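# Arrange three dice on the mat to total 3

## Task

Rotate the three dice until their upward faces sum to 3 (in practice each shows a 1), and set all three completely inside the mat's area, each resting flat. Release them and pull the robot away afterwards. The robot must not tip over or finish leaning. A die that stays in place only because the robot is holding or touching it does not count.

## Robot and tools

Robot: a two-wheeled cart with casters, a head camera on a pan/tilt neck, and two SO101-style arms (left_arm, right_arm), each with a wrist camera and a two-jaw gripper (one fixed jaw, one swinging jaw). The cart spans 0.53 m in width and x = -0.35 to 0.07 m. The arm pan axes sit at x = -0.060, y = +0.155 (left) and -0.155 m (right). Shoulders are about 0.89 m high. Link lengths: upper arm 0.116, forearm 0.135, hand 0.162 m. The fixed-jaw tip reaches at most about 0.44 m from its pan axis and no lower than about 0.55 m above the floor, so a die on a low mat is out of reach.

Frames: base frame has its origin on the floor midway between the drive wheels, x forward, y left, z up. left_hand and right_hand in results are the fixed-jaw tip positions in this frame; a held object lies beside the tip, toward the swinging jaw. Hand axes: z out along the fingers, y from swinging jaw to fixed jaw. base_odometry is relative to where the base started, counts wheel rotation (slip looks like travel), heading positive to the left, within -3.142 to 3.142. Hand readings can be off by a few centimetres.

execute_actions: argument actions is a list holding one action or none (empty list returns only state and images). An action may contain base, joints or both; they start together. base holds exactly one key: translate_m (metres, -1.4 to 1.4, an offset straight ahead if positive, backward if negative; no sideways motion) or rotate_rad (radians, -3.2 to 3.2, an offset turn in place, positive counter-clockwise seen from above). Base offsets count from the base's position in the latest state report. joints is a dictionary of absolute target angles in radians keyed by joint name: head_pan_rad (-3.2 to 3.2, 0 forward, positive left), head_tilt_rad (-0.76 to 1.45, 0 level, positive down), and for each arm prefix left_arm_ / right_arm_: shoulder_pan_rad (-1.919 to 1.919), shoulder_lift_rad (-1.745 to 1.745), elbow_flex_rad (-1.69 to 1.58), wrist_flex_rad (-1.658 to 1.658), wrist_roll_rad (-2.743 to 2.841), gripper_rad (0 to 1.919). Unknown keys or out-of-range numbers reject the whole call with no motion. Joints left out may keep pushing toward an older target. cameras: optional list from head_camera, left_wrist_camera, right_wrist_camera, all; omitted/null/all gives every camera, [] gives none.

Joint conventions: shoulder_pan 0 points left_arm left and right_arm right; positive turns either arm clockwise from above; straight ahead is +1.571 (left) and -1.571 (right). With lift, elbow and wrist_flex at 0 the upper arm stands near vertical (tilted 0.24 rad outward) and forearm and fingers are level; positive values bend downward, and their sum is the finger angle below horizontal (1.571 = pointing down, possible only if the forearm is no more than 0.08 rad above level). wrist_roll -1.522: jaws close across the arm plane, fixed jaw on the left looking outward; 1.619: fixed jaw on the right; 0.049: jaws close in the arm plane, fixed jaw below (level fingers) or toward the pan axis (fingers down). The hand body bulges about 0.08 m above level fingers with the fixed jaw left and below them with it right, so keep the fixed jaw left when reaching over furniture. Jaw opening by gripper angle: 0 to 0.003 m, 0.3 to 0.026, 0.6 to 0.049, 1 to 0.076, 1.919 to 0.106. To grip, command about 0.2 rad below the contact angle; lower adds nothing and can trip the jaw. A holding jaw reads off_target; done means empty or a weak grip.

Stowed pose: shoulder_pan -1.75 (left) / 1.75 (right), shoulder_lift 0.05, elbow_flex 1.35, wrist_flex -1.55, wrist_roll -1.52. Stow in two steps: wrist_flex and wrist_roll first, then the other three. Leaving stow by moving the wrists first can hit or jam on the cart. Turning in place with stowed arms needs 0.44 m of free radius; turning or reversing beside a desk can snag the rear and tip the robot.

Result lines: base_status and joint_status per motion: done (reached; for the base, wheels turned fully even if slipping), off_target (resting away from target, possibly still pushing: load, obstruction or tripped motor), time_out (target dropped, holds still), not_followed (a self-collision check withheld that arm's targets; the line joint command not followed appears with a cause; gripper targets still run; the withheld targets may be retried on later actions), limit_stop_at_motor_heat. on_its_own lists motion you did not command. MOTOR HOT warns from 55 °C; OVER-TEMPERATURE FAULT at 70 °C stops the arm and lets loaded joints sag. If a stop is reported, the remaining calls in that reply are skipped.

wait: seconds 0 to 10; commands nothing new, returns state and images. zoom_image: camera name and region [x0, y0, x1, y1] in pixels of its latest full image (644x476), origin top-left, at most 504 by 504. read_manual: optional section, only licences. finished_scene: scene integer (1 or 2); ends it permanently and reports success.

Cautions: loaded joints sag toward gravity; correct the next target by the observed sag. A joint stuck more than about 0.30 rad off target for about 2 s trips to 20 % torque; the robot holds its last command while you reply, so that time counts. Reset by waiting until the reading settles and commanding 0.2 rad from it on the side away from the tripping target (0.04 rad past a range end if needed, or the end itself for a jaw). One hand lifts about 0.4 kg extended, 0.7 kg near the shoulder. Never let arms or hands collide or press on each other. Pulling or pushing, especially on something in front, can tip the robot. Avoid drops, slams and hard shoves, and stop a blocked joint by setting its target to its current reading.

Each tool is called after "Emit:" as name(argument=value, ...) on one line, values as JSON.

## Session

Emit:
execute_actions(actions=[{"joints": {"head_pan_rad": 0.0, "head_tilt_rad": 0.4}}])

Scene clock: 1.03 s.
base_odometry: x=+0.000 y=+0.000 heading=+0.000 (m, m, rad; odometry frame)
base_status: not commanded
joint_positions: head_pan_rad=-0.010 head_tilt_rad=+0.393 left_arm_shoulder_pan_rad=-1.718 left_arm_shoulder_lift_rad=+0.097 left_arm_elbow_flex_rad=+1.364 left_arm_wrist_flex_rad=-1.637 left_arm_wrist_roll_rad=-1.520 left_arm_gripper_rad=+1.920 right_arm_shoulder_pan_rad=+1.732 right_arm_shoulder_lift_rad=+0.027 right_arm_elbow_flex_rad=+1.341 right_arm_wrist_flex_rad=-1.520 right_arm_wrist_roll_rad=-1.495 right_arm_gripper_rad=+1.920
joint_status: all done
left_hand: x=-0.3034 y=+0.1112 z=+0.8977 quat_wxyz=(-0.055, -0.640, -0.048, +0.765) (m; base frame)
right_hand: x=-0.3103 y=-0.1220 z=+0.8984 quat_wxyz=(-0.072, +0.650, -0.044, -0.755) (m; base frame)
pictures: head_camera, left_wrist_camera, right_wrist_camera
Images, in order (width x height): head_camera 644x476, left_wrist_camera 644x476, right_wrist_camera 644x476.

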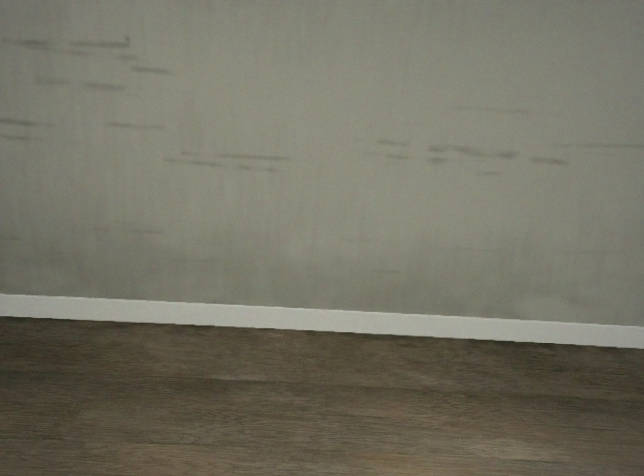

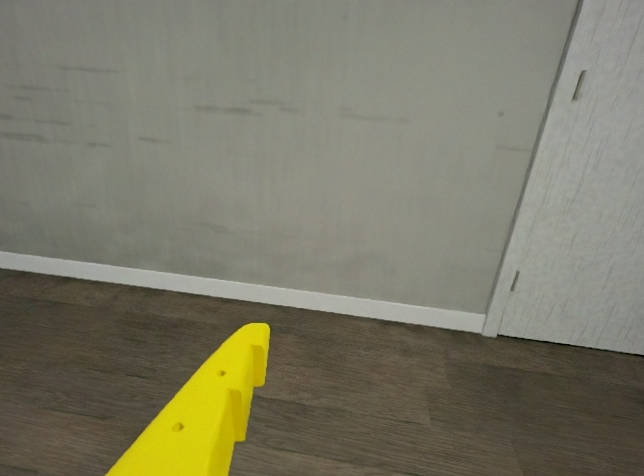

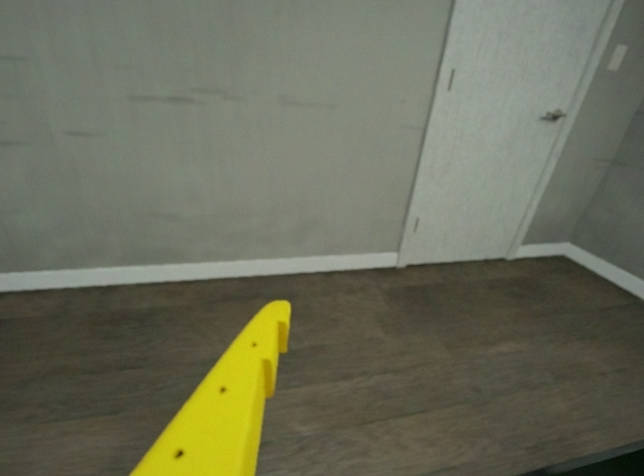

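Emit:
execute_actions(actions=[{"joints": {"head_pan_rad": -1.57}}], cameras=["head_camera"])

Scene clock: 5.70 s.
base_odometry: x=+0.000 y=+0.000 heading=+0.000 (m, m, rad; odometry frame)
base_status: not commanded
joint_positions: head_pan_rad=-1.560 head_tilt_rad=+0.393 left_arm_shoulder_pan_rad=-1.718 left_arm_shoulder_lift_rad=+0.097 left_arm_elbow_flex_rad=+1.364 left_arm_wrist_flex_rad=-1.637 left_arm_wrist_roll_rad=-1.520 left_arm_gripper_rad=+1.920 right_arm_shoulder_pan_rad=+1.732 right_arm_shoulder_lift_rad=+0.027 right_arm_elbow_flex_rad=+1.341 right_arm_wrist_flex_rad=-1.520 right_arm_wrist_roll_rad=-1.495 right_arm_gripper_rad=+1.920
joint_status: all done
left_hand: x=-0.3034 y=+0.1112 z=+0.8977 quat_wxyz=(-0.055, -0.640, -0.048, +0.765) (m; base frame)
right_hand: x=-0.3103 y=-0.1220 z=+0.8984 quat_wxyz=(-0.072, +0.650, -0.044, -0.755) (m; base frame)
pictures: head_camera
Images, in order (width x height): head_camera 644x476.

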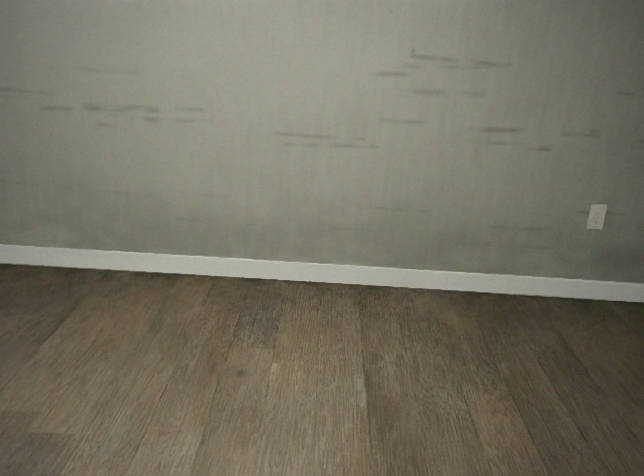

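Emit:
execute_actions(actions=[{"joints": {"head_pan_rad": 1.57}}], cameras=["head_camera"])

Scene clock: 11.10 s.
base_odometry: x=+0.000 y=+0.000 heading=+0.000 (m, m, rad; odometry frame)
base_status: not commanded
joint_positions: head_pan_rad=+1.560 head_tilt_rad=+0.393 left_arm_shoulder_pan_rad=-1.718 left_arm_shoulder_lift_rad=+0.097 left_arm_elbow_flex_rad=+1.364 left_arm_wrist_flex_rad=-1.637 left_arm_wrist_roll_rad=-1.520 left_arm_gripper_rad=+1.920 right_arm_shoulder_pan_rad=+1.732 right_arm_shoulder_lift_rad=+0.027 right_arm_elbow_flex_rad=+1.341 right_arm_wrist_flex_rad=-1.520 right_arm_wrist_roll_rad=-1.495 right_arm_gripper_rad=+1.920
joint_status: all done
left_hand: x=-0.3034 y=+0.1112 z=+0.8977 quat_wxyz=(-0.055, -0.640, -0.048, +0.765) (m; base frame)
right_hand: x=-0.3103 y=-0.1220 z=+0.8984 quat_wxyz=(-0.072, +0.650, -0.044, -0.755) (m; base frame)
pictures: head_camera
Images, in order (width x height): head_camera 644x476.

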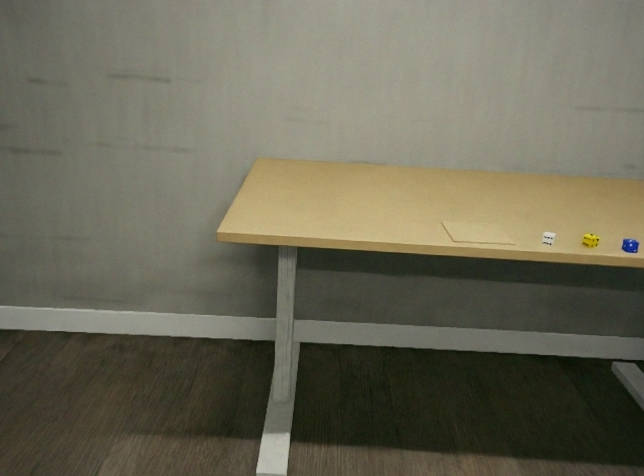

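Emit:
zoom_image(camera="head_camera", region=[524, 215, 644, 265])

Region (524, 215, 644, 265) of head_camera's 644x476 image, scaled by 4.200; it fills the top 210 rows of this view, and the rest is white.

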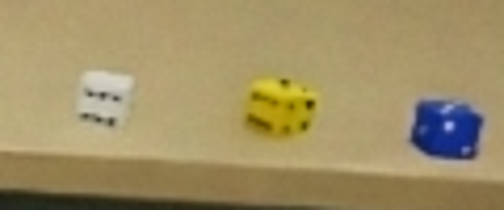

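Emit:
execute_actions(actions=[{"base": {"rotate_rad": 0.818}, "joints": {"head_pan_rad": 0.75}}], cameras=[])

Emit:
execute_actions(actions=[{"base": {"translate_m": 1.09}, "joints": {"head_tilt_rad": 0.85, "left_arm_shoulder_pan_rad": 1.0, "left_arm_shoulder_lift_rad": -0.9, "left_arm_elbow_flex_rad": 0.9}}], cameras=["head_camera"])

Scene clock: 66.50 s.
base_odometry: x=-0.001 y=+0.000 heading=+0.817 (m, m, rad; odometry frame)
base_status: done
joint_positions: head_pan_rad=+0.760 head_tilt_rad=+0.393 left_arm_shoulder_pan_rad=-1.718 left_arm_shoulder_lift_rad=+0.097 left_arm_elbow_flex_rad=+1.364 left_arm_wrist_flex_rad=-1.637 left_arm_wrist_roll_rad=-1.520 left_arm_gripper_rad=+1.920 right_arm_shoulder_pan_rad=+1.732 right_arm_shoulder_lift_rad=+0.027 right_arm_elbow_flex_rad=+1.341 right_arm_wrist_flex_rad=-1.520 right_arm_wrist_roll_rad=-1.495 right_arm_gripper_rad=+1.920
joint_status: all done
left_hand: x=-0.3034 y=+0.1112 z=+0.8977 quat_wxyz=(-0.055, -0.640, -0.048, +0.765) (m; base frame)
right_hand: x=-0.3103 y=-0.1220 z=+0.8984 quat_wxyz=(-0.072, +0.650, -0.044, -0.755) (m; base frame)
pictures: none
No camera images: the call's "cameras" was empty. Leave "cameras" out to get every camera's image.

Scene clock: 72.87 s.
base_odometry: x=+0.743 y=+0.797 heading=+0.818 (m, m, rad; odometry frame)
base_status: done
joint_positions: head_pan_rad=+0.760 head_tilt_rad=+0.845 left_arm_shoulder_pan_rad=+0.991 left_arm_shoulder_lift_rad=-0.887 left_arm_elbow_flex_rad=+0.933 left_arm_wrist_flex_rad=-1.637 left_arm_wrist_roll_rad=-1.520 left_arm_gripper_rad=+1.920 right_arm_shoulder_pan_rad=+1.732 right_arm_shoulder_lift_rad=+0.027 right_arm_elbow_flex_rad=+1.341 right_arm_wrist_flex_rad=-1.520 right_arm_wrist_roll_rad=-1.495 right_arm_gripper_rad=+1.920
joint_status: all done
left_hand: x=+0.0135 y=+0.2123 z=+1.1463 quat_wxyz=(+0.959, +0.003, -0.009, +0.284) (m; base frame)
right_hand: x=-0.3103 y=-0.1220 z=+0.8984 quat_wxyz=(-0.072, +0.650, -0.044, -0.755) (m; base frame)
pictures: head_camera
Images, in order (width x height): head_camera 644x476.

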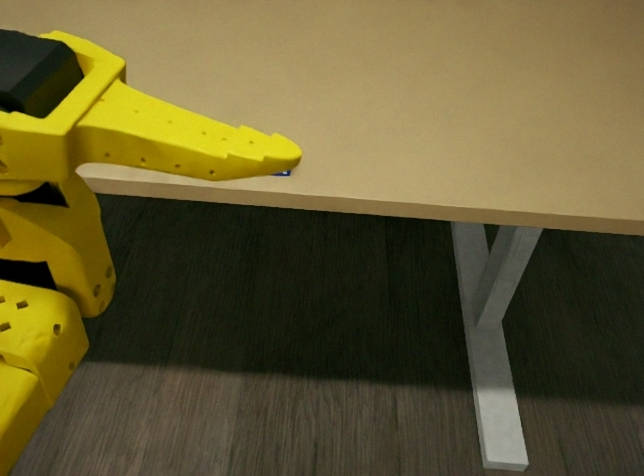

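Emit:
execute_actions(actions=[{"base": {"rotate_rad": 0.78}, "joints": {"head_pan_rad": 0.3, "left_arm_wrist_flex_rad": 0.9, "left_arm_gripper_rad": 0.5, "left_arm_shoulder_pan_rad": 0.5}}], cameras=["head_camera"])

Scene clock: 84.97 s.
base_odometry: x=+0.742 y=+0.796 heading=+1.597 (m, m, rad; odometry frame)
base_status: done
joint_positions: head_pan_rad=+0.310 head_tilt_rad=+0.845 left_arm_shoulder_pan_rad=+0.508 left_arm_shoulder_lift_rad=-0.887 left_arm_elbow_flex_rad=+0.933 left_arm_wrist_flex_rad=+0.897 left_arm_wrist_roll_rad=-1.520 left_arm_gripper_rad=+0.510 right_arm_shoulder_pan_rad=+1.732 right_arm_shoulder_lift_rad=+0.027 right_arm_elbow_flex_rad=+1.341 right_arm_wrist_flex_rad=-1.520 right_arm_wrist_roll_rad=-1.495 right_arm_gripper_rad=+1.920
joint_status: all done
left_hand: x=+0.0257 y=+0.3246 z=+0.8556 quat_wxyz=(+0.266, -0.483, +0.820, +0.156) (m; base frame)
right_hand: x=-0.3103 y=-0.1220 z=+0.8984 quat_wxyz=(-0.072, +0.650, -0.044, -0.755) (m; base frame)
pictures: head_camera
Images, in order (width x height): head_camera 644x476.

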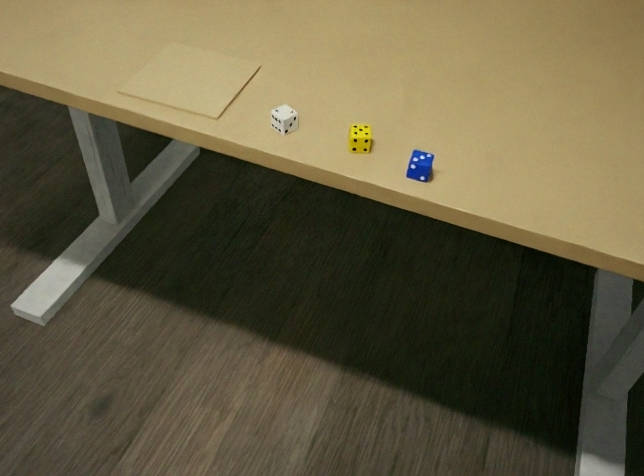

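Emit:
zoom_image(camera="head_camera", region=[255, 90, 455, 195])

Region (255, 90, 455, 195) of head_camera's 644x476 image, scaled by 2.520; it fills the top 265 rows of this view, and the rest is white.

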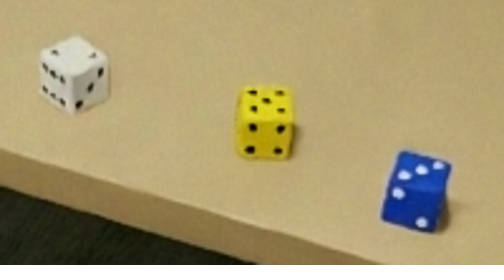

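Emit:
execute_actions(actions=[{"base": {"rotate_rad": -0.05}, "joints": {"left_arm_shoulder_pan_rad": 1.87, "left_arm_wrist_roll_rad": 0.45, "left_arm_gripper_rad": 0.6, "head_tilt_rad": 1.15, "head_pan_rad": 0.5}}], cameras=[])

Emit:
execute_actions(actions=[{"base": {"translate_m": 0.34}, "joints": {"left_arm_shoulder_pan_rad": 1.87, "left_arm_shoulder_lift_rad": 0.42, "left_arm_elbow_flex_rad": -0.2, "left_arm_wrist_flex_rad": 1.31}}], cameras=["head_camera", "left_wrist_camera"])

Scene clock: 161.00 s.
base_odometry: x=+0.742 y=+0.796 heading=+1.545 (m, m, rad; odometry frame)
base_status: done
joint_positions: head_pan_rad=+0.490 head_tilt_rad=+1.145 left_arm_shoulder_pan_rad=+1.860 left_arm_shoulder_lift_rad=-0.887 left_arm_elbow_flex_rad=+0.933 left_arm_wrist_flex_rad=+0.897 left_arm_wrist_roll_rad=+0.442 left_arm_gripper_rad=+0.590 right_arm_shoulder_pan_rad=+1.732 right_arm_shoulder_lift_rad=+0.027 right_arm_elbow_flex_rad=+1.341 right_arm_wrist_flex_rad=-1.520 right_arm_wrist_roll_rad=-1.495 right_arm_gripper_rad=+1.920
joint_status: all done
left_hand: x=+0.1156 y=+0.0992 z=+0.8516 quat_wxyz=(+0.133, -0.707, +0.637, -0.279) (m; base frame)
right_hand: x=-0.3103 y=-0.1220 z=+0.8984 quat_wxyz=(-0.072, +0.650, -0.044, -0.755) (m; base frame)
pictures: none
No camera images: the call's "cameras" was empty. Leave "cameras" out to get every camera's image.

Scene clock: 163.47 s.
base_odometry: x=+0.750 y=+1.136 heading=+1.549 (m, m, rad; odometry frame)
base_status: done
joint_positions: head_pan_rad=+0.490 head_tilt_rad=+1.145 left_arm_shoulder_pan_rad=+1.861 left_arm_shoulder_lift_rad=+0.433 left_arm_elbow_flex_rad=-0.167 left_arm_wrist_flex_rad=+1.305 left_arm_wrist_roll_rad=+0.442 left_arm_gripper_rad=+0.590 right_arm_shoulder_pan_rad=+1.732 right_arm_shoulder_lift_rad=+0.027 right_arm_elbow_flex_rad=+1.341 right_arm_wrist_flex_rad=-1.520 right_arm_wrist_roll_rad=-1.495 right_arm_gripper_rad=+1.920
joint_status: all done
left_hand: x=+0.1568 y=+0.0866 z=+0.7935 quat_wxyz=(+0.000, -0.743, +0.670, +0.000) (m; base frame)
right_hand: x=-0.3103 y=-0.1220 z=+0.8984 quat_wxyz=(-0.072, +0.650, -0.044, -0.755) (m; base frame)
pictures: head_camera, left_wrist_camera
Images, in order (width x height): head_camera 644x476, left_wrist_camera 644x476.

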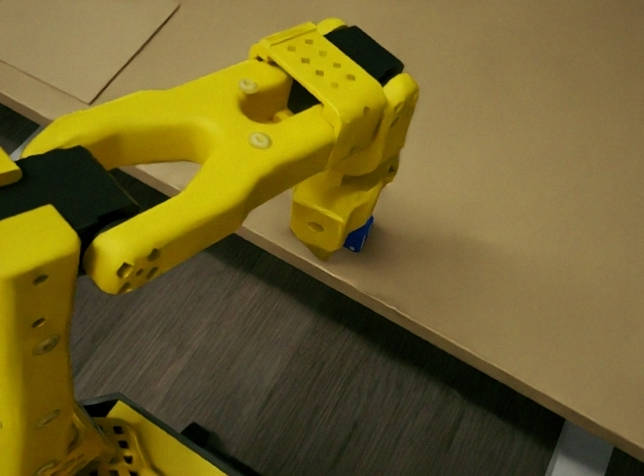

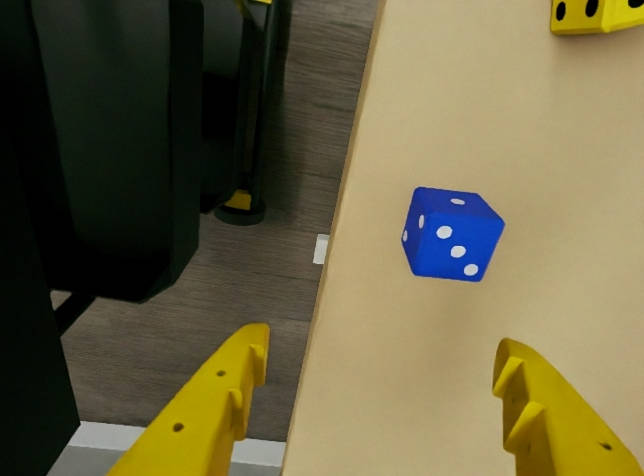

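Emit:
zoom_image(camera="left_wrist_camera", region=[380, 170, 530, 300])

Region (380, 170, 530, 300) of left_wrist_camera's 644x476 image, scaled by 3.360; it fills the top 437 rows of this view, and the rest is white.

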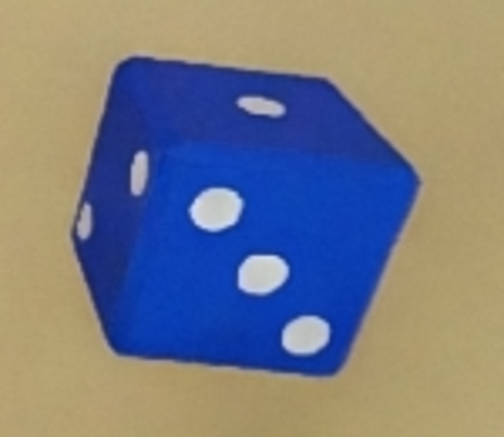

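Emit:
execute_actions(actions=[{"base": {"translate_m": 0.04}, "joints": {"left_arm_shoulder_pan_rad": 1.893, "left_arm_shoulder_lift_rad": 0.521, "left_arm_elbow_flex_rad": -0.068, "left_arm_wrist_flex_rad": 1.097, "left_arm_wrist_roll_rad": 0.335}}], cameras=["left_wrist_camera"])

Scene clock: 188.97 s.
base_odometry: x=+0.750 y=+1.176 heading=+1.551 (m, m, rad; odometry frame)
base_status: done
joint_positions: head_pan_rad=+0.490 head_tilt_rad=+1.145 left_arm_shoulder_pan_rad=+1.883 left_arm_shoulder_lift_rad=+0.535 left_arm_elbow_flex_rad=-0.065 left_arm_wrist_flex_rad=+1.103 left_arm_wrist_roll_rad=+0.343 left_arm_gripper_rad=+0.590 right_arm_shoulder_pan_rad=+1.732 right_arm_shoulder_lift_rad=+0.027 right_arm_elbow_flex_rad=+1.341 right_arm_wrist_flex_rad=-1.520 right_arm_wrist_roll_rad=-1.495 right_arm_gripper_rad=+1.920
joint_status: all done
left_hand: x=+0.1550 y=+0.0828 z=+0.7596 quat_wxyz=(+0.000, -0.701, +0.713, +0.001) (m; base frame)
right_hand: x=-0.3103 y=-0.1220 z=+0.8984 quat_wxyz=(-0.072, +0.650, -0.044, -0.755) (m; base frame)
pictures: left_wrist_camera
Images, in order (width x height): left_wrist_camera 644x476.

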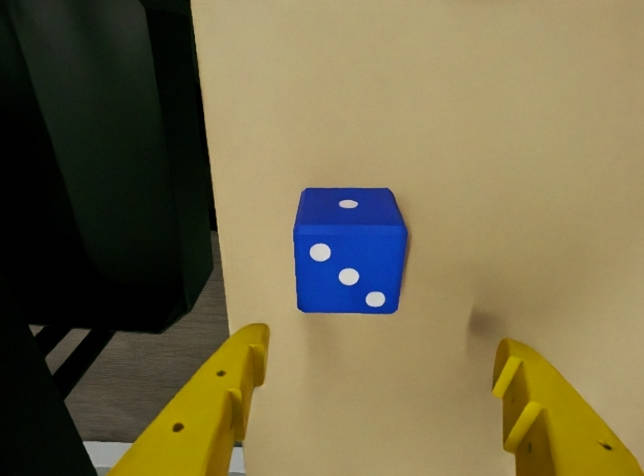

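Emit:
execute_actions(actions=[{"joints": {"left_arm_shoulder_pan_rad": 1.847, "left_arm_shoulder_lift_rad": 0.618, "left_arm_elbow_flex_rad": 0.028, "left_arm_wrist_flex_rad": 0.903, "left_arm_wrist_roll_rad": 0.31}}], cameras=["left_wrist_camera"])

Scene clock: 199.03 s.
base_odometry: x=+0.750 y=+1.176 heading=+1.551 (m, m, rad; odometry frame)
base_status: not commanded
joint_positions: head_pan_rad=+0.490 head_tilt_rad=+1.145 left_arm_shoulder_pan_rad=+1.857 left_arm_shoulder_lift_rad=+0.632 left_arm_elbow_flex_rad=+0.030 left_arm_wrist_flex_rad=+0.908 left_arm_wrist_roll_rad=+0.318 left_arm_gripper_rad=+0.590 right_arm_shoulder_pan_rad=+1.732 right_arm_shoulder_lift_rad=+0.027 right_arm_elbow_flex_rad=+1.341 right_arm_wrist_flex_rad=-1.520 right_arm_wrist_roll_rad=-1.495 right_arm_gripper_rad=+1.920
joint_status: all done
left_hand: x=+0.1521 y=+0.0901 z=+0.7290 quat_wxyz=(+0.000, -0.701, +0.713, -0.001) (m; base frame)
right_hand: x=-0.3103 y=-0.1220 z=+0.8984 quat_wxyz=(-0.072, +0.650, -0.044, -0.755) (m; base frame)
pictures: left_wrist_camera
Images, in order (width x height): left_wrist_camera 644x476.

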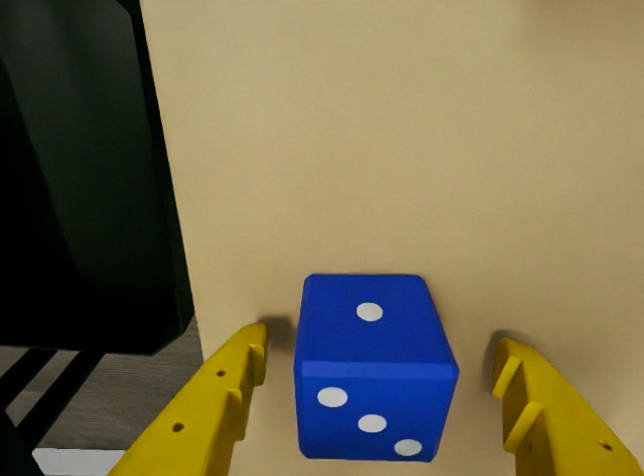

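Emit:
execute_actions(actions=[{"joints": {"left_arm_gripper_rad": 0.13}}], cameras=[])

Emit:
execute_actions(actions=[{"joints": {"left_arm_shoulder_lift_rad": 0.35}}], cameras=[])

Emit:
execute_actions(actions=[{"base": {"translate_m": 0.03}, "joints": {"left_arm_wrist_flex_rad": -0.6, "left_arm_wrist_roll_rad": -1.53, "left_arm_shoulder_pan_rad": 0.8, "head_pan_rad": 0.85, "head_tilt_rad": 0.95}}], cameras=["head_camera", "left_wrist_camera"])

Scene clock: 206.83 s.
base_odometry: x=+0.750 y=+1.176 heading=+1.551 (m, m, rad; odometry frame)
base_status: not commanded
joint_positions: head_pan_rad=+0.490 head_tilt_rad=+1.145 left_arm_shoulder_pan_rad=+1.857 left_arm_shoulder_lift_rad=+0.632 left_arm_elbow_flex_rad=+0.030 left_arm_wrist_flex_rad=+0.908 left_arm_wrist_roll_rad=+0.318 left_arm_gripper_rad=+0.297 right_arm_shoulder_pan_rad=+1.732 right_arm_shoulder_lift_rad=+0.027 right_arm_elbow_flex_rad=+1.341 right_arm_wrist_flex_rad=-1.520 right_arm_wrist_roll_rad=-1.495 right_arm_gripper_rad=+1.920
joint_status: left_arm_gripper_rad off_target (ended at +0.297, target +0.130)
left_hand: x=+0.1521 y=+0.0901 z=+0.7290 quat_wxyz=(+0.000, -0.701, +0.713, -0.001) (m; base frame)
right_hand: x=-0.3103 y=-0.1220 z=+0.8984 quat_wxyz=(-0.072, +0.650, -0.044, -0.755) (m; base frame)
pictures: none
No camera images: the call's "cameras" was empty. Leave "cameras" out to get every camera's image.

Scene clock: 207.73 s.
base_odometry: x=+0.750 y=+1.176 heading=+1.551 (m, m, rad; odometry frame)
base_status: not commanded
joint_positions: head_pan_rad=+0.490 head_tilt_rad=+1.145 left_arm_shoulder_pan_rad=+1.857 left_arm_shoulder_lift_rad=+0.405 left_arm_elbow_flex_rad=+0.030 left_arm_wrist_flex_rad=+0.908 left_arm_wrist_roll_rad=+0.318 left_arm_gripper_rad=+0.297 right_arm_shoulder_pan_rad=+1.732 right_arm_shoulder_lift_rad=+0.027 right_arm_elbow_flex_rad=+1.341 right_arm_wrist_flex_rad=-1.520 right_arm_wrist_roll_rad=-1.495 right_arm_gripper_rad=+1.920
joint_status: all done
left_hand: x=+0.1830 y=+0.0810 z=+0.7763 quat_wxyz=(+0.055, -0.697, +0.708, -0.100) (m; base frame)
right_hand: x=-0.3103 y=-0.1220 z=+0.8984 quat_wxyz=(-0.072, +0.650, -0.044, -0.755) (m; base frame)
pictures: none
No camera images: the call's "cameras" was empty. Leave "cameras" out to get every camera's image.

Scene clock: 209.90 s.
base_odometry: x=+0.751 y=+1.207 heading=+1.552 (m, m, rad; odometry frame)
base_status: done
joint_positions: head_pan_rad=+0.840 head_tilt_rad=+0.965 left_arm_shoulder_pan_rad=+0.810 left_arm_shoulder_lift_rad=+0.405 left_arm_elbow_flex_rad=+0.034 left_arm_wrist_flex_rad=-0.583 left_arm_wrist_roll_rad=-1.523 left_arm_gripper_rad=+0.297 right_arm_shoulder_pan_rad=+1.732 right_arm_shoulder_lift_rad=+0.027 right_arm_elbow_flex_rad=+1.341 right_arm_wrist_flex_rad=-1.520 right_arm_wrist_roll_rad=-1.495 right_arm_gripper_rad=+1.920
joint_status: all done
left_hand: x=+0.2127 y=+0.4250 z=+0.9566 quat_wxyz=(+0.702, -0.243, +0.608, +0.281) (m; base frame)
right_hand: x=-0.3103 y=-0.1220 z=+0.8984 quat_wxyz=(-0.072, +0.650, -0.044, -0.755) (m; base frame)
pictures: head_camera, left_wrist_camera
Images, in order (width x height): head_camera 644x476, left_wrist_camera 644x476.

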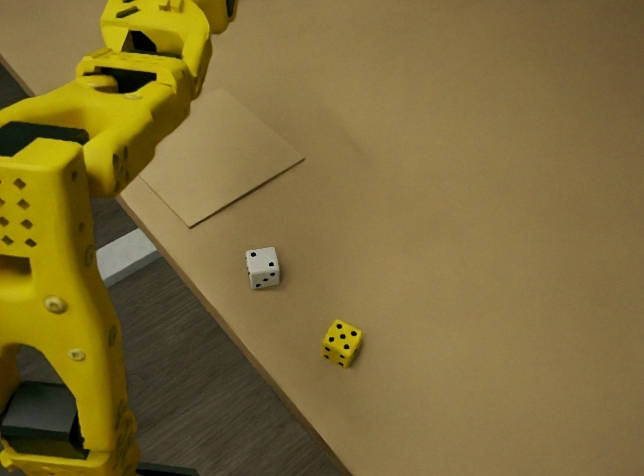

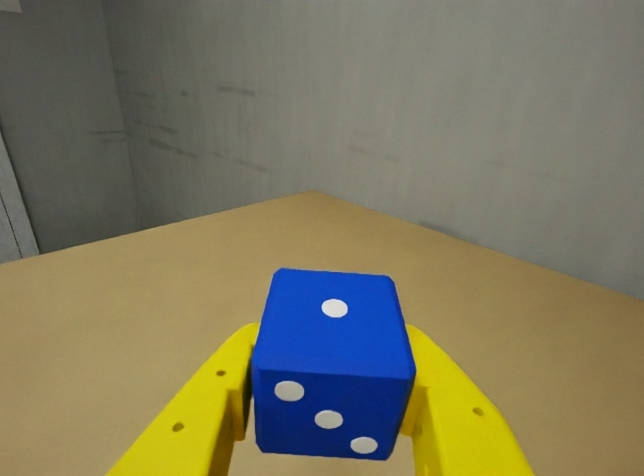

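Emit:
execute_actions(actions=[{"joints": {"left_arm_shoulder_pan_rad": 0.643, "left_arm_shoulder_lift_rad": 1.043, "left_arm_elbow_flex_rad": -0.078, "left_arm_wrist_flex_rad": -0.733, "head_pan_rad": 1.0, "head_tilt_rad": 0.85}}], cameras=["head_camera", "left_wrist_camera"])

Scene clock: 230.87 s.
base_odometry: x=+0.751 y=+1.207 heading=+1.552 (m, m, rad; odometry frame)
base_status: not commanded
joint_positions: head_pan_rad=+0.990 head_tilt_rad=+0.865 left_arm_shoulder_pan_rad=+0.651 left_arm_shoulder_lift_rad=+1.066 left_arm_elbow_flex_rad=-0.044 left_arm_wrist_flex_rad=-0.718 left_arm_wrist_roll_rad=-1.523 left_arm_gripper_rad=+0.297 right_arm_shoulder_pan_rad=+1.732 right_arm_shoulder_lift_rad=+0.027 right_arm_elbow_flex_rad=+1.341 right_arm_wrist_flex_rad=-1.520 right_arm_wrist_roll_rad=-1.495 right_arm_gripper_rad=+1.920
joint_status: all done
left_hand: x=+0.1583 y=+0.4543 z=+0.7633 quat_wxyz=(+0.530, -0.358, +0.722, +0.263) (m; base frame)
right_hand: x=-0.3103 y=-0.1220 z=+0.8984 quat_wxyz=(-0.072, +0.650, -0.044, -0.755) (m; base frame)
pictures: head_camera, left_wrist_camera
Images, in order (width x height): head_camera 644x476, left_wrist_camera 644x476.

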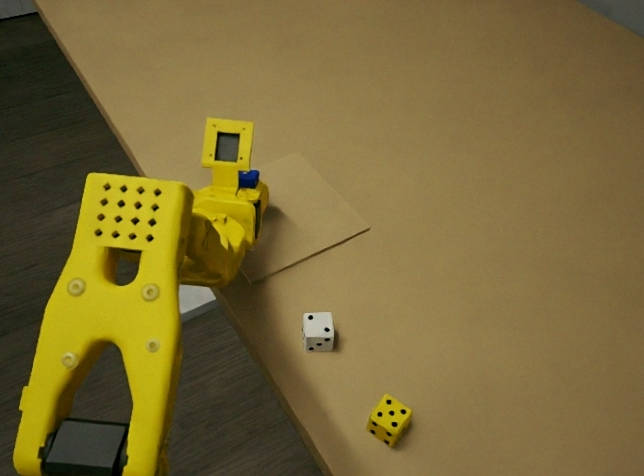

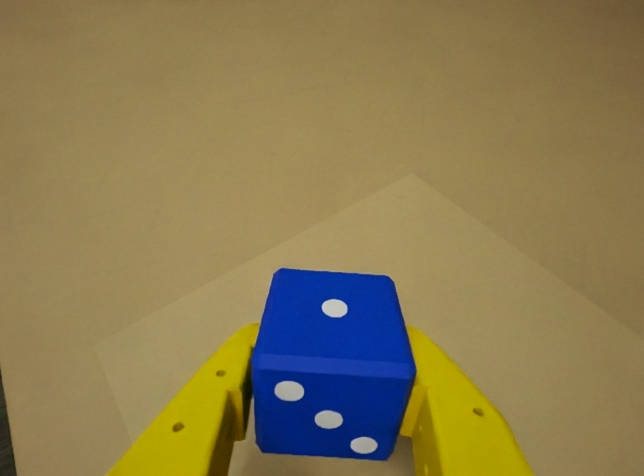

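Emit:
execute_actions(actions=[{"joints": {"left_arm_shoulder_pan_rad": 0.58, "left_arm_shoulder_lift_rad": 1.205, "left_arm_elbow_flex_rad": -0.325, "left_arm_wrist_flex_rad": -0.64}}], cameras=[])

Emit:
execute_actions(actions=[{"joints": {"left_arm_shoulder_lift_rad": 1.218}}], cameras=["left_wrist_camera"])

Scene clock: 249.97 s.
base_odometry: x=+0.751 y=+1.207 heading=+1.552 (m, m, rad; odometry frame)
base_status: not commanded
joint_positions: head_pan_rad=+0.990 head_tilt_rad=+0.865 left_arm_shoulder_pan_rad=+0.590 left_arm_shoulder_lift_rad=+1.227 left_arm_elbow_flex_rad=-0.288 left_arm_wrist_flex_rad=-0.640 left_arm_wrist_roll_rad=-1.523 left_arm_gripper_rad=+0.297 right_arm_shoulder_pan_rad=+1.732 right_arm_shoulder_lift_rad=+0.027 right_arm_elbow_flex_rad=+1.341 right_arm_wrist_flex_rad=-1.520 right_arm_wrist_roll_rad=-1.495 right_arm_gripper_rad=+1.920
joint_status: all done
left_hand: x=+0.1465 y=+0.4776 z=+0.7522 quat_wxyz=(+0.524, -0.379, +0.710, +0.280) (m; base frame)
right_hand: x=-0.3103 y=-0.1220 z=+0.8984 quat_wxyz=(-0.072, +0.650, -0.044, -0.755) (m; base frame)
pictures: none
No camera images: the call's "cameras" was empty. Leave "cameras" out to get every camera's image.

Scene clock: 250.47 s.
base_odometry: x=+0.751 y=+1.207 heading=+1.552 (m, m, rad; odometry frame)
base_status: not commanded
joint_positions: head_pan_rad=+0.990 head_tilt_rad=+0.865 left_arm_shoulder_pan_rad=+0.590 left_arm_shoulder_lift_rad=+1.241 left_arm_elbow_flex_rad=-0.289 left_arm_wrist_flex_rad=-0.640 left_arm_wrist_roll_rad=-1.523 left_arm_gripper_rad=+0.297 right_arm_shoulder_pan_rad=+1.732 right_arm_shoulder_lift_rad=+0.027 right_arm_elbow_flex_rad=+1.341 right_arm_wrist_flex_rad=-1.520 right_arm_wrist_roll_rad=-1.495 right_arm_gripper_rad=+1.920
joint_status: all done
left_hand: x=+0.1456 y=+0.4762 z=+0.7477 quat_wxyz=(+0.519, -0.381, +0.713, +0.278) (m; base frame)
right_hand: x=-0.3103 y=-0.1220 z=+0.8984 quat_wxyz=(-0.072, +0.650, -0.044, -0.755) (m; base frame)
pictures: left_wrist_camera
Images, in order (width x height): left_wrist_camera 644x476.

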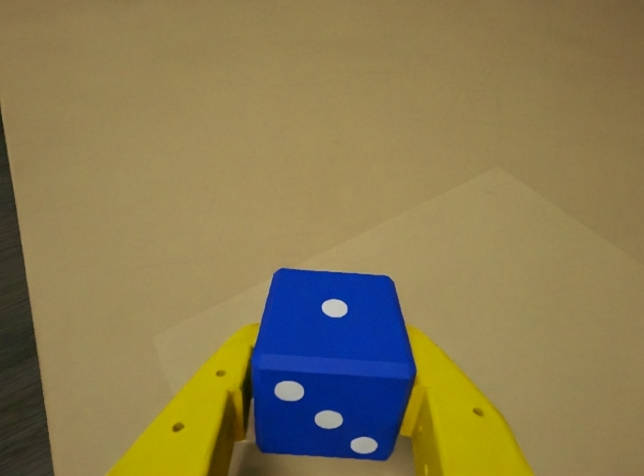

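Emit:
execute_actions(actions=[{"joints": {"left_arm_shoulder_lift_rad": 1.23}}], cameras=[])

Scene clock: 254.50 s.
base_odometry: x=+0.751 y=+1.207 heading=+1.552 (m, m, rad; odometry frame)
base_status: not commanded
joint_positions: head_pan_rad=+0.990 head_tilt_rad=+0.865 left_arm_shoulder_pan_rad=+0.590 left_arm_shoulder_lift_rad=+1.253 left_arm_elbow_flex_rad=-0.289 left_arm_wrist_flex_rad=-0.640 left_arm_wrist_roll_rad=-1.523 left_arm_gripper_rad=+0.297 right_arm_shoulder_pan_rad=+1.732 right_arm_shoulder_lift_rad=+0.027 right_arm_elbow_flex_rad=+1.341 right_arm_wrist_flex_rad=-1.520 right_arm_wrist_roll_rad=-1.495 right_arm_gripper_rad=+1.920
joint_status: all done
left_hand: x=+0.1445 y=+0.4747 z=+0.7434 quat_wxyz=(+0.515, -0.382, +0.716, +0.275) (m; base frame)
right_hand: x=-0.3103 y=-0.1220 z=+0.8984 quat_wxyz=(-0.072, +0.650, -0.044, -0.755) (m; base frame)
pictures: none
No camera images: the call's "cameras" was empty. Leave "cameras" out to get every camera's image.

Emit:
execute_actions(actions=[{"joints": {"left_arm_shoulder_lift_rad": 1.242}}], cameras=[])

Scene clock: 257.43 s.
base_odometry: x=+0.751 y=+1.207 heading=+1.552 (m, m, rad; odometry frame)
base_status: not commanded
joint_positions: head_pan_rad=+0.990 head_tilt_rad=+0.865 left_arm_shoulder_pan_rad=+0.590 left_arm_shoulder_lift_rad=+1.259 left_arm_elbow_flex_rad=-0.293 left_arm_wrist_flex_rad=-0.640 left_arm_wrist_roll_rad=-1.523 left_arm_gripper_rad=+0.297 right_arm_shoulder_pan_rad=+1.732 right_arm_shoulder_lift_rad=+0.027 right_arm_elbow_flex_rad=+1.341 right_arm_wrist_flex_rad=-1.520 right_arm_wrist_roll_rad=-1.495 right_arm_gripper_rad=+1.920
joint_status: all done
left_hand: x=+0.1443 y=+0.4743 z=+0.7420 quat_wxyz=(+0.514, -0.383, +0.717, +0.275) (m; base frame)
right_hand: x=-0.3103 y=-0.1220 z=+0.8984 quat_wxyz=(-0.072, +0.650, -0.044, -0.755) (m; base frame)
pictures: none
No camera images: the call's "cameras" was empty. Leave "cameras" out to get every camera's image.

The die is touching at z≈0.742, so I'm releasing it.

Emit:
execute_actions(actions=[{"joints": {"left_arm_gripper_rad": 0.5}}], cameras=[])

Emit:
execute_actions(actions=[{"joints": {"left_arm_shoulder_pan_rad": 0.567}}], cameras=["left_wrist_camera"])

Scene clock: 264.57 s.
base_odometry: x=+0.751 y=+1.207 heading=+1.552 (m, m, rad; odometry frame)
base_status: not commanded
joint_positions: head_pan_rad=+0.990 head_tilt_rad=+0.865 left_arm_shoulder_pan_rad=+0.590 left_arm_shoulder_lift_rad=+1.262 left_arm_elbow_flex_rad=-0.293 left_arm_wrist_flex_rad=-0.640 left_arm_wrist_roll_rad=-1.523 left_arm_gripper_rad=+0.489 right_arm_shoulder_pan_rad=+1.732 right_arm_shoulder_lift_rad=+0.027 right_arm_elbow_flex_rad=+1.341 right_arm_wrist_flex_rad=-1.520 right_arm_wrist_roll_rad=-1.495 right_arm_gripper_rad=+1.920
joint_status: all done
left_hand: x=+0.1440 y=+0.4739 z=+0.7409 quat_wxyz=(+0.513, -0.383, +0.718, +0.274) (m; base frame)
right_hand: x=-0.3103 y=-0.1220 z=+0.8984 quat_wxyz=(-0.072, +0.650, -0.044, -0.755) (m; base frame)
pictures: none
No camera images: the call's "cameras" was empty. Leave "cameras" out to get every camera's image.

Scene clock: 265.07 s.
base_odometry: x=+0.751 y=+1.207 heading=+1.552 (m, m, rad; odometry frame)
base_status: not commanded
joint_positions: head_pan_rad=+0.990 head_tilt_rad=+0.865 left_arm_shoulder_pan_rad=+0.577 left_arm_shoulder_lift_rad=+1.262 left_arm_elbow_flex_rad=-0.293 left_arm_wrist_flex_rad=-0.640 left_arm_wrist_roll_rad=-1.523 left_arm_gripper_rad=+0.490 right_arm_shoulder_pan_rad=+1.732 right_arm_shoulder_lift_rad=+0.027 right_arm_elbow_flex_rad=+1.341 right_arm_wrist_flex_rad=-1.520 right_arm_wrist_roll_rad=-1.495 right_arm_gripper_rad=+1.920
joint_status: all done
left_hand: x=+0.1401 y=+0.4764 z=+0.7409 quat_wxyz=(+0.511, -0.388, +0.715, +0.277) (m; base frame)
right_hand: x=-0.3103 y=-0.1220 z=+0.8984 quat_wxyz=(-0.072, +0.650, -0.044, -0.755) (m; base frame)
pictures: left_wrist_camera
Images, in order (width x height): left_wrist_camera 644x476.

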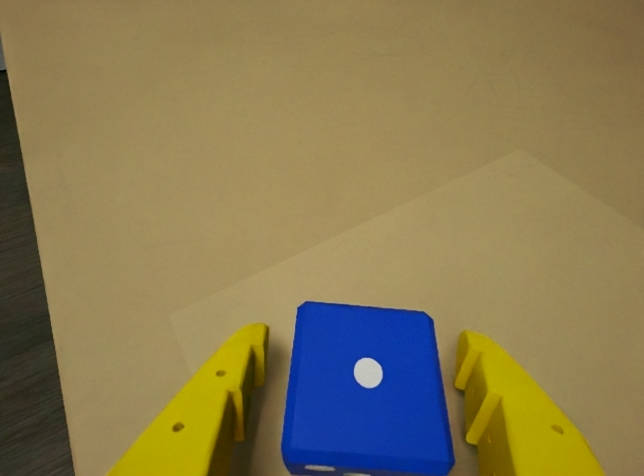

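Emit:
execute_actions(actions=[{"joints": {"left_arm_shoulder_lift_rad": 0.57, "left_arm_elbow_flex_rad": -0.372}}], cameras=[])

Emit:
execute_actions(actions=[{"joints": {"left_arm_shoulder_pan_rad": 1.043, "left_arm_wrist_flex_rad": 1.29, "left_arm_wrist_roll_rad": -2.488, "left_arm_gripper_rad": 0.6}}], cameras=["head_camera", "left_wrist_camera"])

Scene clock: 289.40 s.
base_odometry: x=+0.751 y=+1.207 heading=+1.552 (m, m, rad; odometry frame)
base_status: not commanded
joint_positions: head_pan_rad=+0.990 head_tilt_rad=+0.865 left_arm_shoulder_pan_rad=+0.577 left_arm_shoulder_lift_rad=+0.635 left_arm_elbow_flex_rad=-0.334 left_arm_wrist_flex_rad=-0.640 left_arm_wrist_roll_rad=-1.523 left_arm_gripper_rad=+0.490 right_arm_shoulder_pan_rad=+1.732 right_arm_shoulder_lift_rad=+0.027 right_arm_elbow_flex_rad=+1.341 right_arm_wrist_flex_rad=-1.520 right_arm_wrist_roll_rad=-1.495 right_arm_gripper_rad=+1.920
joint_status: all done
left_hand: x=+0.1527 y=+0.4957 z=+0.9861 quat_wxyz=(+0.717, -0.275, +0.508, +0.389) (m; base frame)
right_hand: x=-0.3103 y=-0.1220 z=+0.8984 quat_wxyz=(-0.072, +0.650, -0.044, -0.755) (m; base frame)
pictures: none
No camera images: the call's "cameras" was empty. Leave "cameras" out to get every camera's image.

Scene clock: 291.43 s.
base_odometry: x=+0.751 y=+1.207 heading=+1.552 (m, m, rad; odometry frame)
base_status: not commanded
joint_positions: head_pan_rad=+0.990 head_tilt_rad=+0.865 left_arm_shoulder_pan_rad=+1.034 left_arm_shoulder_lift_rad=+0.627 left_arm_elbow_flex_rad=-0.339 left_arm_wrist_flex_rad=+1.284 left_arm_wrist_roll_rad=-2.480 left_arm_gripper_rad=+0.590 right_arm_shoulder_pan_rad=+1.732 right_arm_shoulder_lift_rad=+0.027 right_arm_elbow_flex_rad=+1.341 right_arm_wrist_flex_rad=-1.520 right_arm_wrist_roll_rad=-1.495 right_arm_gripper_rad=+1.920
joint_status: all done
left_hand: x=+0.1577 y=+0.2897 z=+0.7747 quat_wxyz=(-0.001, +0.209, +0.978, -0.001) (m; base frame)
right_hand: x=-0.3103 y=-0.1220 z=+0.8984 quat_wxyz=(-0.072, +0.650, -0.044, -0.755) (m; base frame)
pictures: head_camera, left_wrist_camera
Images, in order (width x height): head_camera 644x476, left_wrist_camera 644x476.

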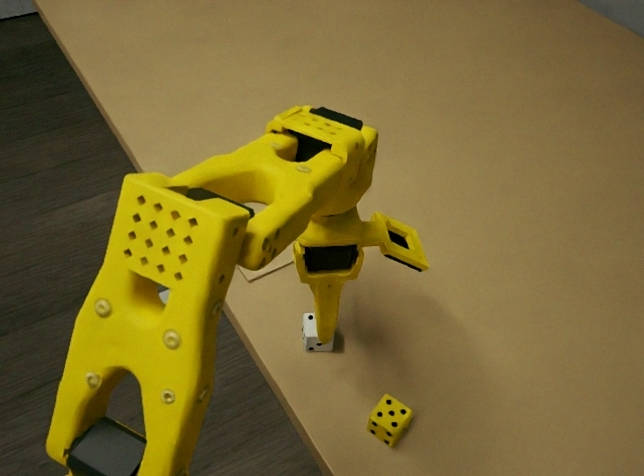

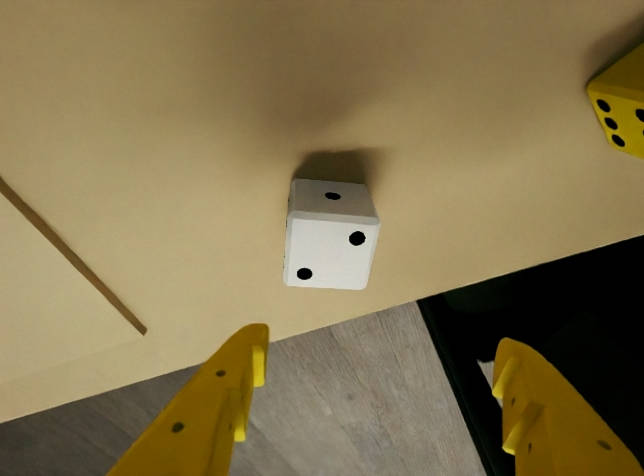

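Emit:
execute_actions(actions=[{"joints": {"left_arm_shoulder_pan_rad": 1.011, "left_arm_shoulder_lift_rad": 0.828, "left_arm_elbow_flex_rad": -0.393, "left_arm_wrist_flex_rad": 1.08, "left_arm_wrist_roll_rad": -2.573}}], cameras=["left_wrist_camera"])

Scene clock: 302.10 s.
base_odometry: x=+0.751 y=+1.207 heading=+1.552 (m, m, rad; odometry frame)
base_status: not commanded
joint_positions: head_pan_rad=+0.990 head_tilt_rad=+0.865 left_arm_shoulder_pan_rad=+1.021 left_arm_shoulder_lift_rad=+0.847 left_arm_elbow_flex_rad=-0.360 left_arm_wrist_flex_rad=+1.086 left_arm_wrist_roll_rad=-2.564 left_arm_gripper_rad=+0.590 right_arm_shoulder_pan_rad=+1.732 right_arm_shoulder_lift_rad=+0.027 right_arm_elbow_flex_rad=+1.341 right_arm_wrist_flex_rad=-1.520 right_arm_wrist_roll_rad=-1.495 right_arm_gripper_rad=+1.920
joint_status: all done
left_hand: x=+0.1607 y=+0.2951 z=+0.7285 quat_wxyz=(-0.001, +0.244, +0.970, -0.001) (m; base frame)
right_hand: x=-0.3103 y=-0.1220 z=+0.8984 quat_wxyz=(-0.072, +0.650, -0.044, -0.755) (m; base frame)
pictures: left_wrist_camera
Images, in order (width x height): left_wrist_camera 644x476.

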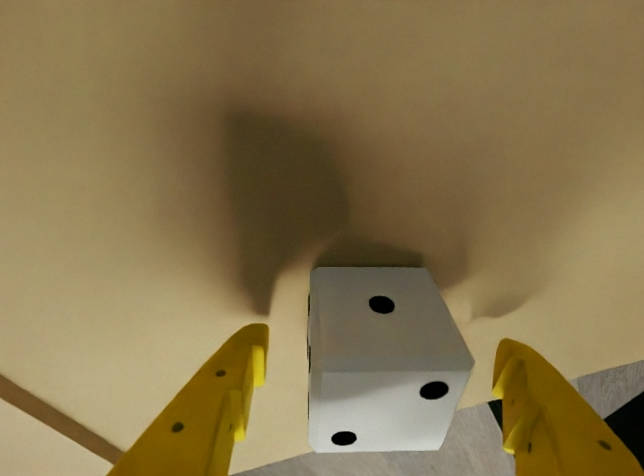

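Emit:
execute_actions(actions=[{"joints": {"left_arm_gripper_rad": 0.13}}], cameras=[])

Emit:
execute_actions(actions=[{"joints": {"left_arm_shoulder_lift_rad": 0.6}}], cameras=[])

Emit:
execute_actions(actions=[{"joints": {"left_arm_wrist_flex_rad": -0.706, "left_arm_wrist_roll_rad": -1.515, "left_arm_shoulder_pan_rad": 0.823}}], cameras=[])

Emit:
execute_actions(actions=[{"joints": {"left_arm_shoulder_lift_rad": 1.165, "left_arm_elbow_flex_rad": -0.21}}], cameras=["head_camera", "left_wrist_camera"])

Scene clock: 315.40 s.
base_odometry: x=+0.751 y=+1.207 heading=+1.552 (m, m, rad; odometry frame)
base_status: not commanded
joint_positions: head_pan_rad=+0.990 head_tilt_rad=+0.865 left_arm_shoulder_pan_rad=+1.021 left_arm_shoulder_lift_rad=+0.847 left_arm_elbow_flex_rad=-0.360 left_arm_wrist_flex_rad=+1.084 left_arm_wrist_roll_rad=-2.564 left_arm_gripper_rad=+0.297 right_arm_shoulder_pan_rad=+1.732 right_arm_shoulder_lift_rad=+0.027 right_arm_elbow_flex_rad=+1.341 right_arm_wrist_flex_rad=-1.520 right_arm_wrist_roll_rad=-1.495 right_arm_gripper_rad=+1.920
joint_status: left_arm_gripper_rad off_target (ended at +0.297, target +0.130)
left_hand: x=+0.1609 y=+0.2952 z=+0.7286 quat_wxyz=(+0.000, +0.244, +0.970, +0.000) (m; base frame)
right_hand: x=-0.3103 y=-0.1220 z=+0.8984 quat_wxyz=(-0.072, +0.650, -0.044, -0.755) (m; base frame)
pictures: none
No camera images: the call's "cameras" was empty. Leave "cameras" out to get every camera's image.

Scene clock: 316.27 s.
base_odometry: x=+0.751 y=+1.207 heading=+1.552 (m, m, rad; odometry frame)
base_status: not commanded
joint_positions: head_pan_rad=+0.990 head_tilt_rad=+0.865 left_arm_shoulder_pan_rad=+1.021 left_arm_shoulder_lift_rad=+0.661 left_arm_elbow_flex_rad=-0.360 left_arm_wrist_flex_rad=+1.084 left_arm_wrist_roll_rad=-2.564 left_arm_gripper_rad=+0.297 right_arm_shoulder_pan_rad=+1.732 right_arm_shoulder_lift_rad=+0.027 right_arm_elbow_flex_rad=+1.341 right_arm_wrist_flex_rad=-1.520 right_arm_wrist_roll_rad=-1.495 right_arm_gripper_rad=+1.920
joint_status: all done
left_hand: x=+0.1836 y=+0.3091 z=+0.7741 quat_wxyz=(+0.065, +0.242, +0.966, +0.066) (m; base frame)
right_hand: x=-0.3103 y=-0.1220 z=+0.8984 quat_wxyz=(-0.072, +0.650, -0.044, -0.755) (m; base frame)
pictures: none
No camera images: the call's "cameras" was empty. Leave "cameras" out to get every camera's image.

Scene clock: 318.20 s.
base_odometry: x=+0.751 y=+1.207 heading=+1.552 (m, m, rad; odometry frame)
base_status: not commanded
joint_positions: head_pan_rad=+0.990 head_tilt_rad=+0.865 left_arm_shoulder_pan_rad=+0.832 left_arm_shoulder_lift_rad=+0.661 left_arm_elbow_flex_rad=-0.360 left_arm_wrist_flex_rad=-0.691 left_arm_wrist_roll_rad=-1.523 left_arm_gripper_rad=+0.297 right_arm_shoulder_pan_rad=+1.732 right_arm_shoulder_lift_rad=+0.027 right_arm_elbow_flex_rad=+1.341 right_arm_wrist_flex_rad=-1.520 right_arm_wrist_roll_rad=-1.495 right_arm_gripper_rad=+1.920
joint_status: all done
left_hand: x=+0.2309 y=+0.4305 z=+0.9914 quat_wxyz=(+0.774, -0.201, +0.519, +0.300) (m; base frame)
right_hand: x=-0.3103 y=-0.1220 z=+0.8984 quat_wxyz=(-0.072, +0.650, -0.044, -0.755) (m; base frame)
pictures: none
No camera images: the call's "cameras" was empty. Leave "cameras" out to get every camera's image.

Scene clock: 319.30 s.
base_odometry: x=+0.751 y=+1.207 heading=+1.552 (m, m, rad; odometry frame)
base_status: not commanded
joint_positions: head_pan_rad=+0.990 head_tilt_rad=+0.865 left_arm_shoulder_pan_rad=+0.832 left_arm_shoulder_lift_rad=+1.189 left_arm_elbow_flex_rad=-0.205 left_arm_wrist_flex_rad=-0.692 left_arm_wrist_roll_rad=-1.523 left_arm_gripper_rad=+0.297 right_arm_shoulder_pan_rad=+1.732 right_arm_shoulder_lift_rad=+0.027 right_arm_elbow_flex_rad=+1.341 right_arm_wrist_flex_rad=-1.520 right_arm_wrist_roll_rad=-1.495 right_arm_gripper_rad=+1.920
joint_status: all done
left_hand: x=+0.2143 y=+0.4153 z=+0.7542 quat_wxyz=(+0.557, -0.289, +0.748, +0.216) (m; base frame)
right_hand: x=-0.3103 y=-0.1220 z=+0.8984 quat_wxyz=(-0.072, +0.650, -0.044, -0.755) (m; base frame)
pictures: head_camera, left_wrist_camera
Images, in order (width x height): head_camera 644x476, left_wrist_camera 644x476.

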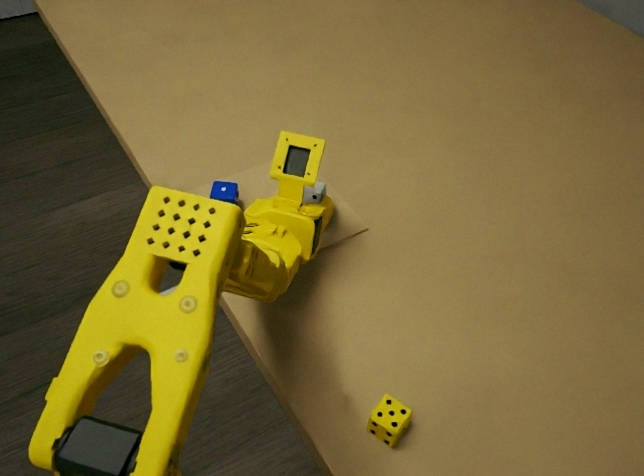

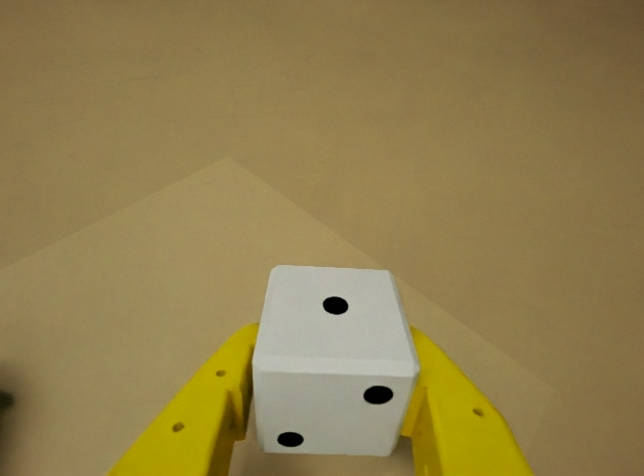

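Emit:
execute_actions(actions=[{"joints": {"left_arm_shoulder_lift_rad": 1.19}}], cameras=[])

Emit:
execute_actions(actions=[{"joints": {"left_arm_shoulder_lift_rad": 1.203}}], cameras=[])

Scene clock: 329.73 s.
base_odometry: x=+0.751 y=+1.207 heading=+1.552 (m, m, rad; odometry frame)
base_status: not commanded
joint_positions: head_pan_rad=+0.990 head_tilt_rad=+0.865 left_arm_shoulder_pan_rad=+0.832 left_arm_shoulder_lift_rad=+1.212 left_arm_elbow_flex_rad=-0.205 left_arm_wrist_flex_rad=-0.692 left_arm_wrist_roll_rad=-1.523 left_arm_gripper_rad=+0.297 right_arm_shoulder_pan_rad=+1.732 right_arm_shoulder_lift_rad=+0.027 right_arm_elbow_flex_rad=+1.341 right_arm_wrist_flex_rad=-1.520 right_arm_wrist_roll_rad=-1.495 right_arm_gripper_rad=+1.920
joint_status: all done
left_hand: x=+0.2118 y=+0.4131 z=+0.7462 quat_wxyz=(+0.548, -0.292, +0.755, +0.212) (m; base frame)
right_hand: x=-0.3103 y=-0.1220 z=+0.8984 quat_wxyz=(-0.072, +0.650, -0.044, -0.755) (m; base frame)
pictures: none
No camera images: the call's "cameras" was empty. Leave "cameras" out to get every camera's image.

Scene clock: 330.23 s.
base_odometry: x=+0.751 y=+1.207 heading=+1.552 (m, m, rad; odometry frame)
base_status: not commanded
joint_positions: head_pan_rad=+0.990 head_tilt_rad=+0.865 left_arm_shoulder_pan_rad=+0.832 left_arm_shoulder_lift_rad=+1.224 left_arm_elbow_flex_rad=-0.205 left_arm_wrist_flex_rad=-0.692 left_arm_wrist_roll_rad=-1.523 left_arm_gripper_rad=+0.297 right_arm_shoulder_pan_rad=+1.732 right_arm_shoulder_lift_rad=+0.027 right_arm_elbow_flex_rad=+1.341 right_arm_wrist_flex_rad=-1.520 right_arm_wrist_roll_rad=-1.495 right_arm_gripper_rad=+1.920
joint_status: all done
left_hand: x=+0.2104 y=+0.4118 z=+0.7420 quat_wxyz=(+0.543, -0.293, +0.758, +0.211) (m; base frame)
right_hand: x=-0.3103 y=-0.1220 z=+0.8984 quat_wxyz=(-0.072, +0.650, -0.044, -0.755) (m; base frame)
pictures: none
No camera images: the call's "cameras" was empty. Leave "cameras" out to get every camera's image.

Emit:
execute_actions(actions=[{"joints": {"left_arm_shoulder_lift_rad": 1.213}}], cameras=[])

Scene clock: 333.20 s.
base_odometry: x=+0.751 y=+1.207 heading=+1.552 (m, m, rad; odometry frame)
base_status: not commanded
joint_positions: head_pan_rad=+0.990 head_tilt_rad=+0.865 left_arm_shoulder_pan_rad=+0.832 left_arm_shoulder_lift_rad=+1.229 left_arm_elbow_flex_rad=-0.205 left_arm_wrist_flex_rad=-0.694 left_arm_wrist_roll_rad=-1.523 left_arm_gripper_rad=+0.297 right_arm_shoulder_pan_rad=+1.732 right_arm_shoulder_lift_rad=+0.027 right_arm_elbow_flex_rad=+1.341 right_arm_wrist_flex_rad=-1.520 right_arm_wrist_roll_rad=-1.495 right_arm_gripper_rad=+1.920
joint_status: all done
left_hand: x=+0.2100 y=+0.4114 z=+0.7407 quat_wxyz=(+0.542, -0.294, +0.759, +0.210) (m; base frame)
right_hand: x=-0.3103 y=-0.1220 z=+0.8984 quat_wxyz=(-0.072, +0.650, -0.044, -0.755) (m; base frame)
pictures: none
No camera images: the call's "cameras" was empty. Leave "cameras" out to get every camera's image.


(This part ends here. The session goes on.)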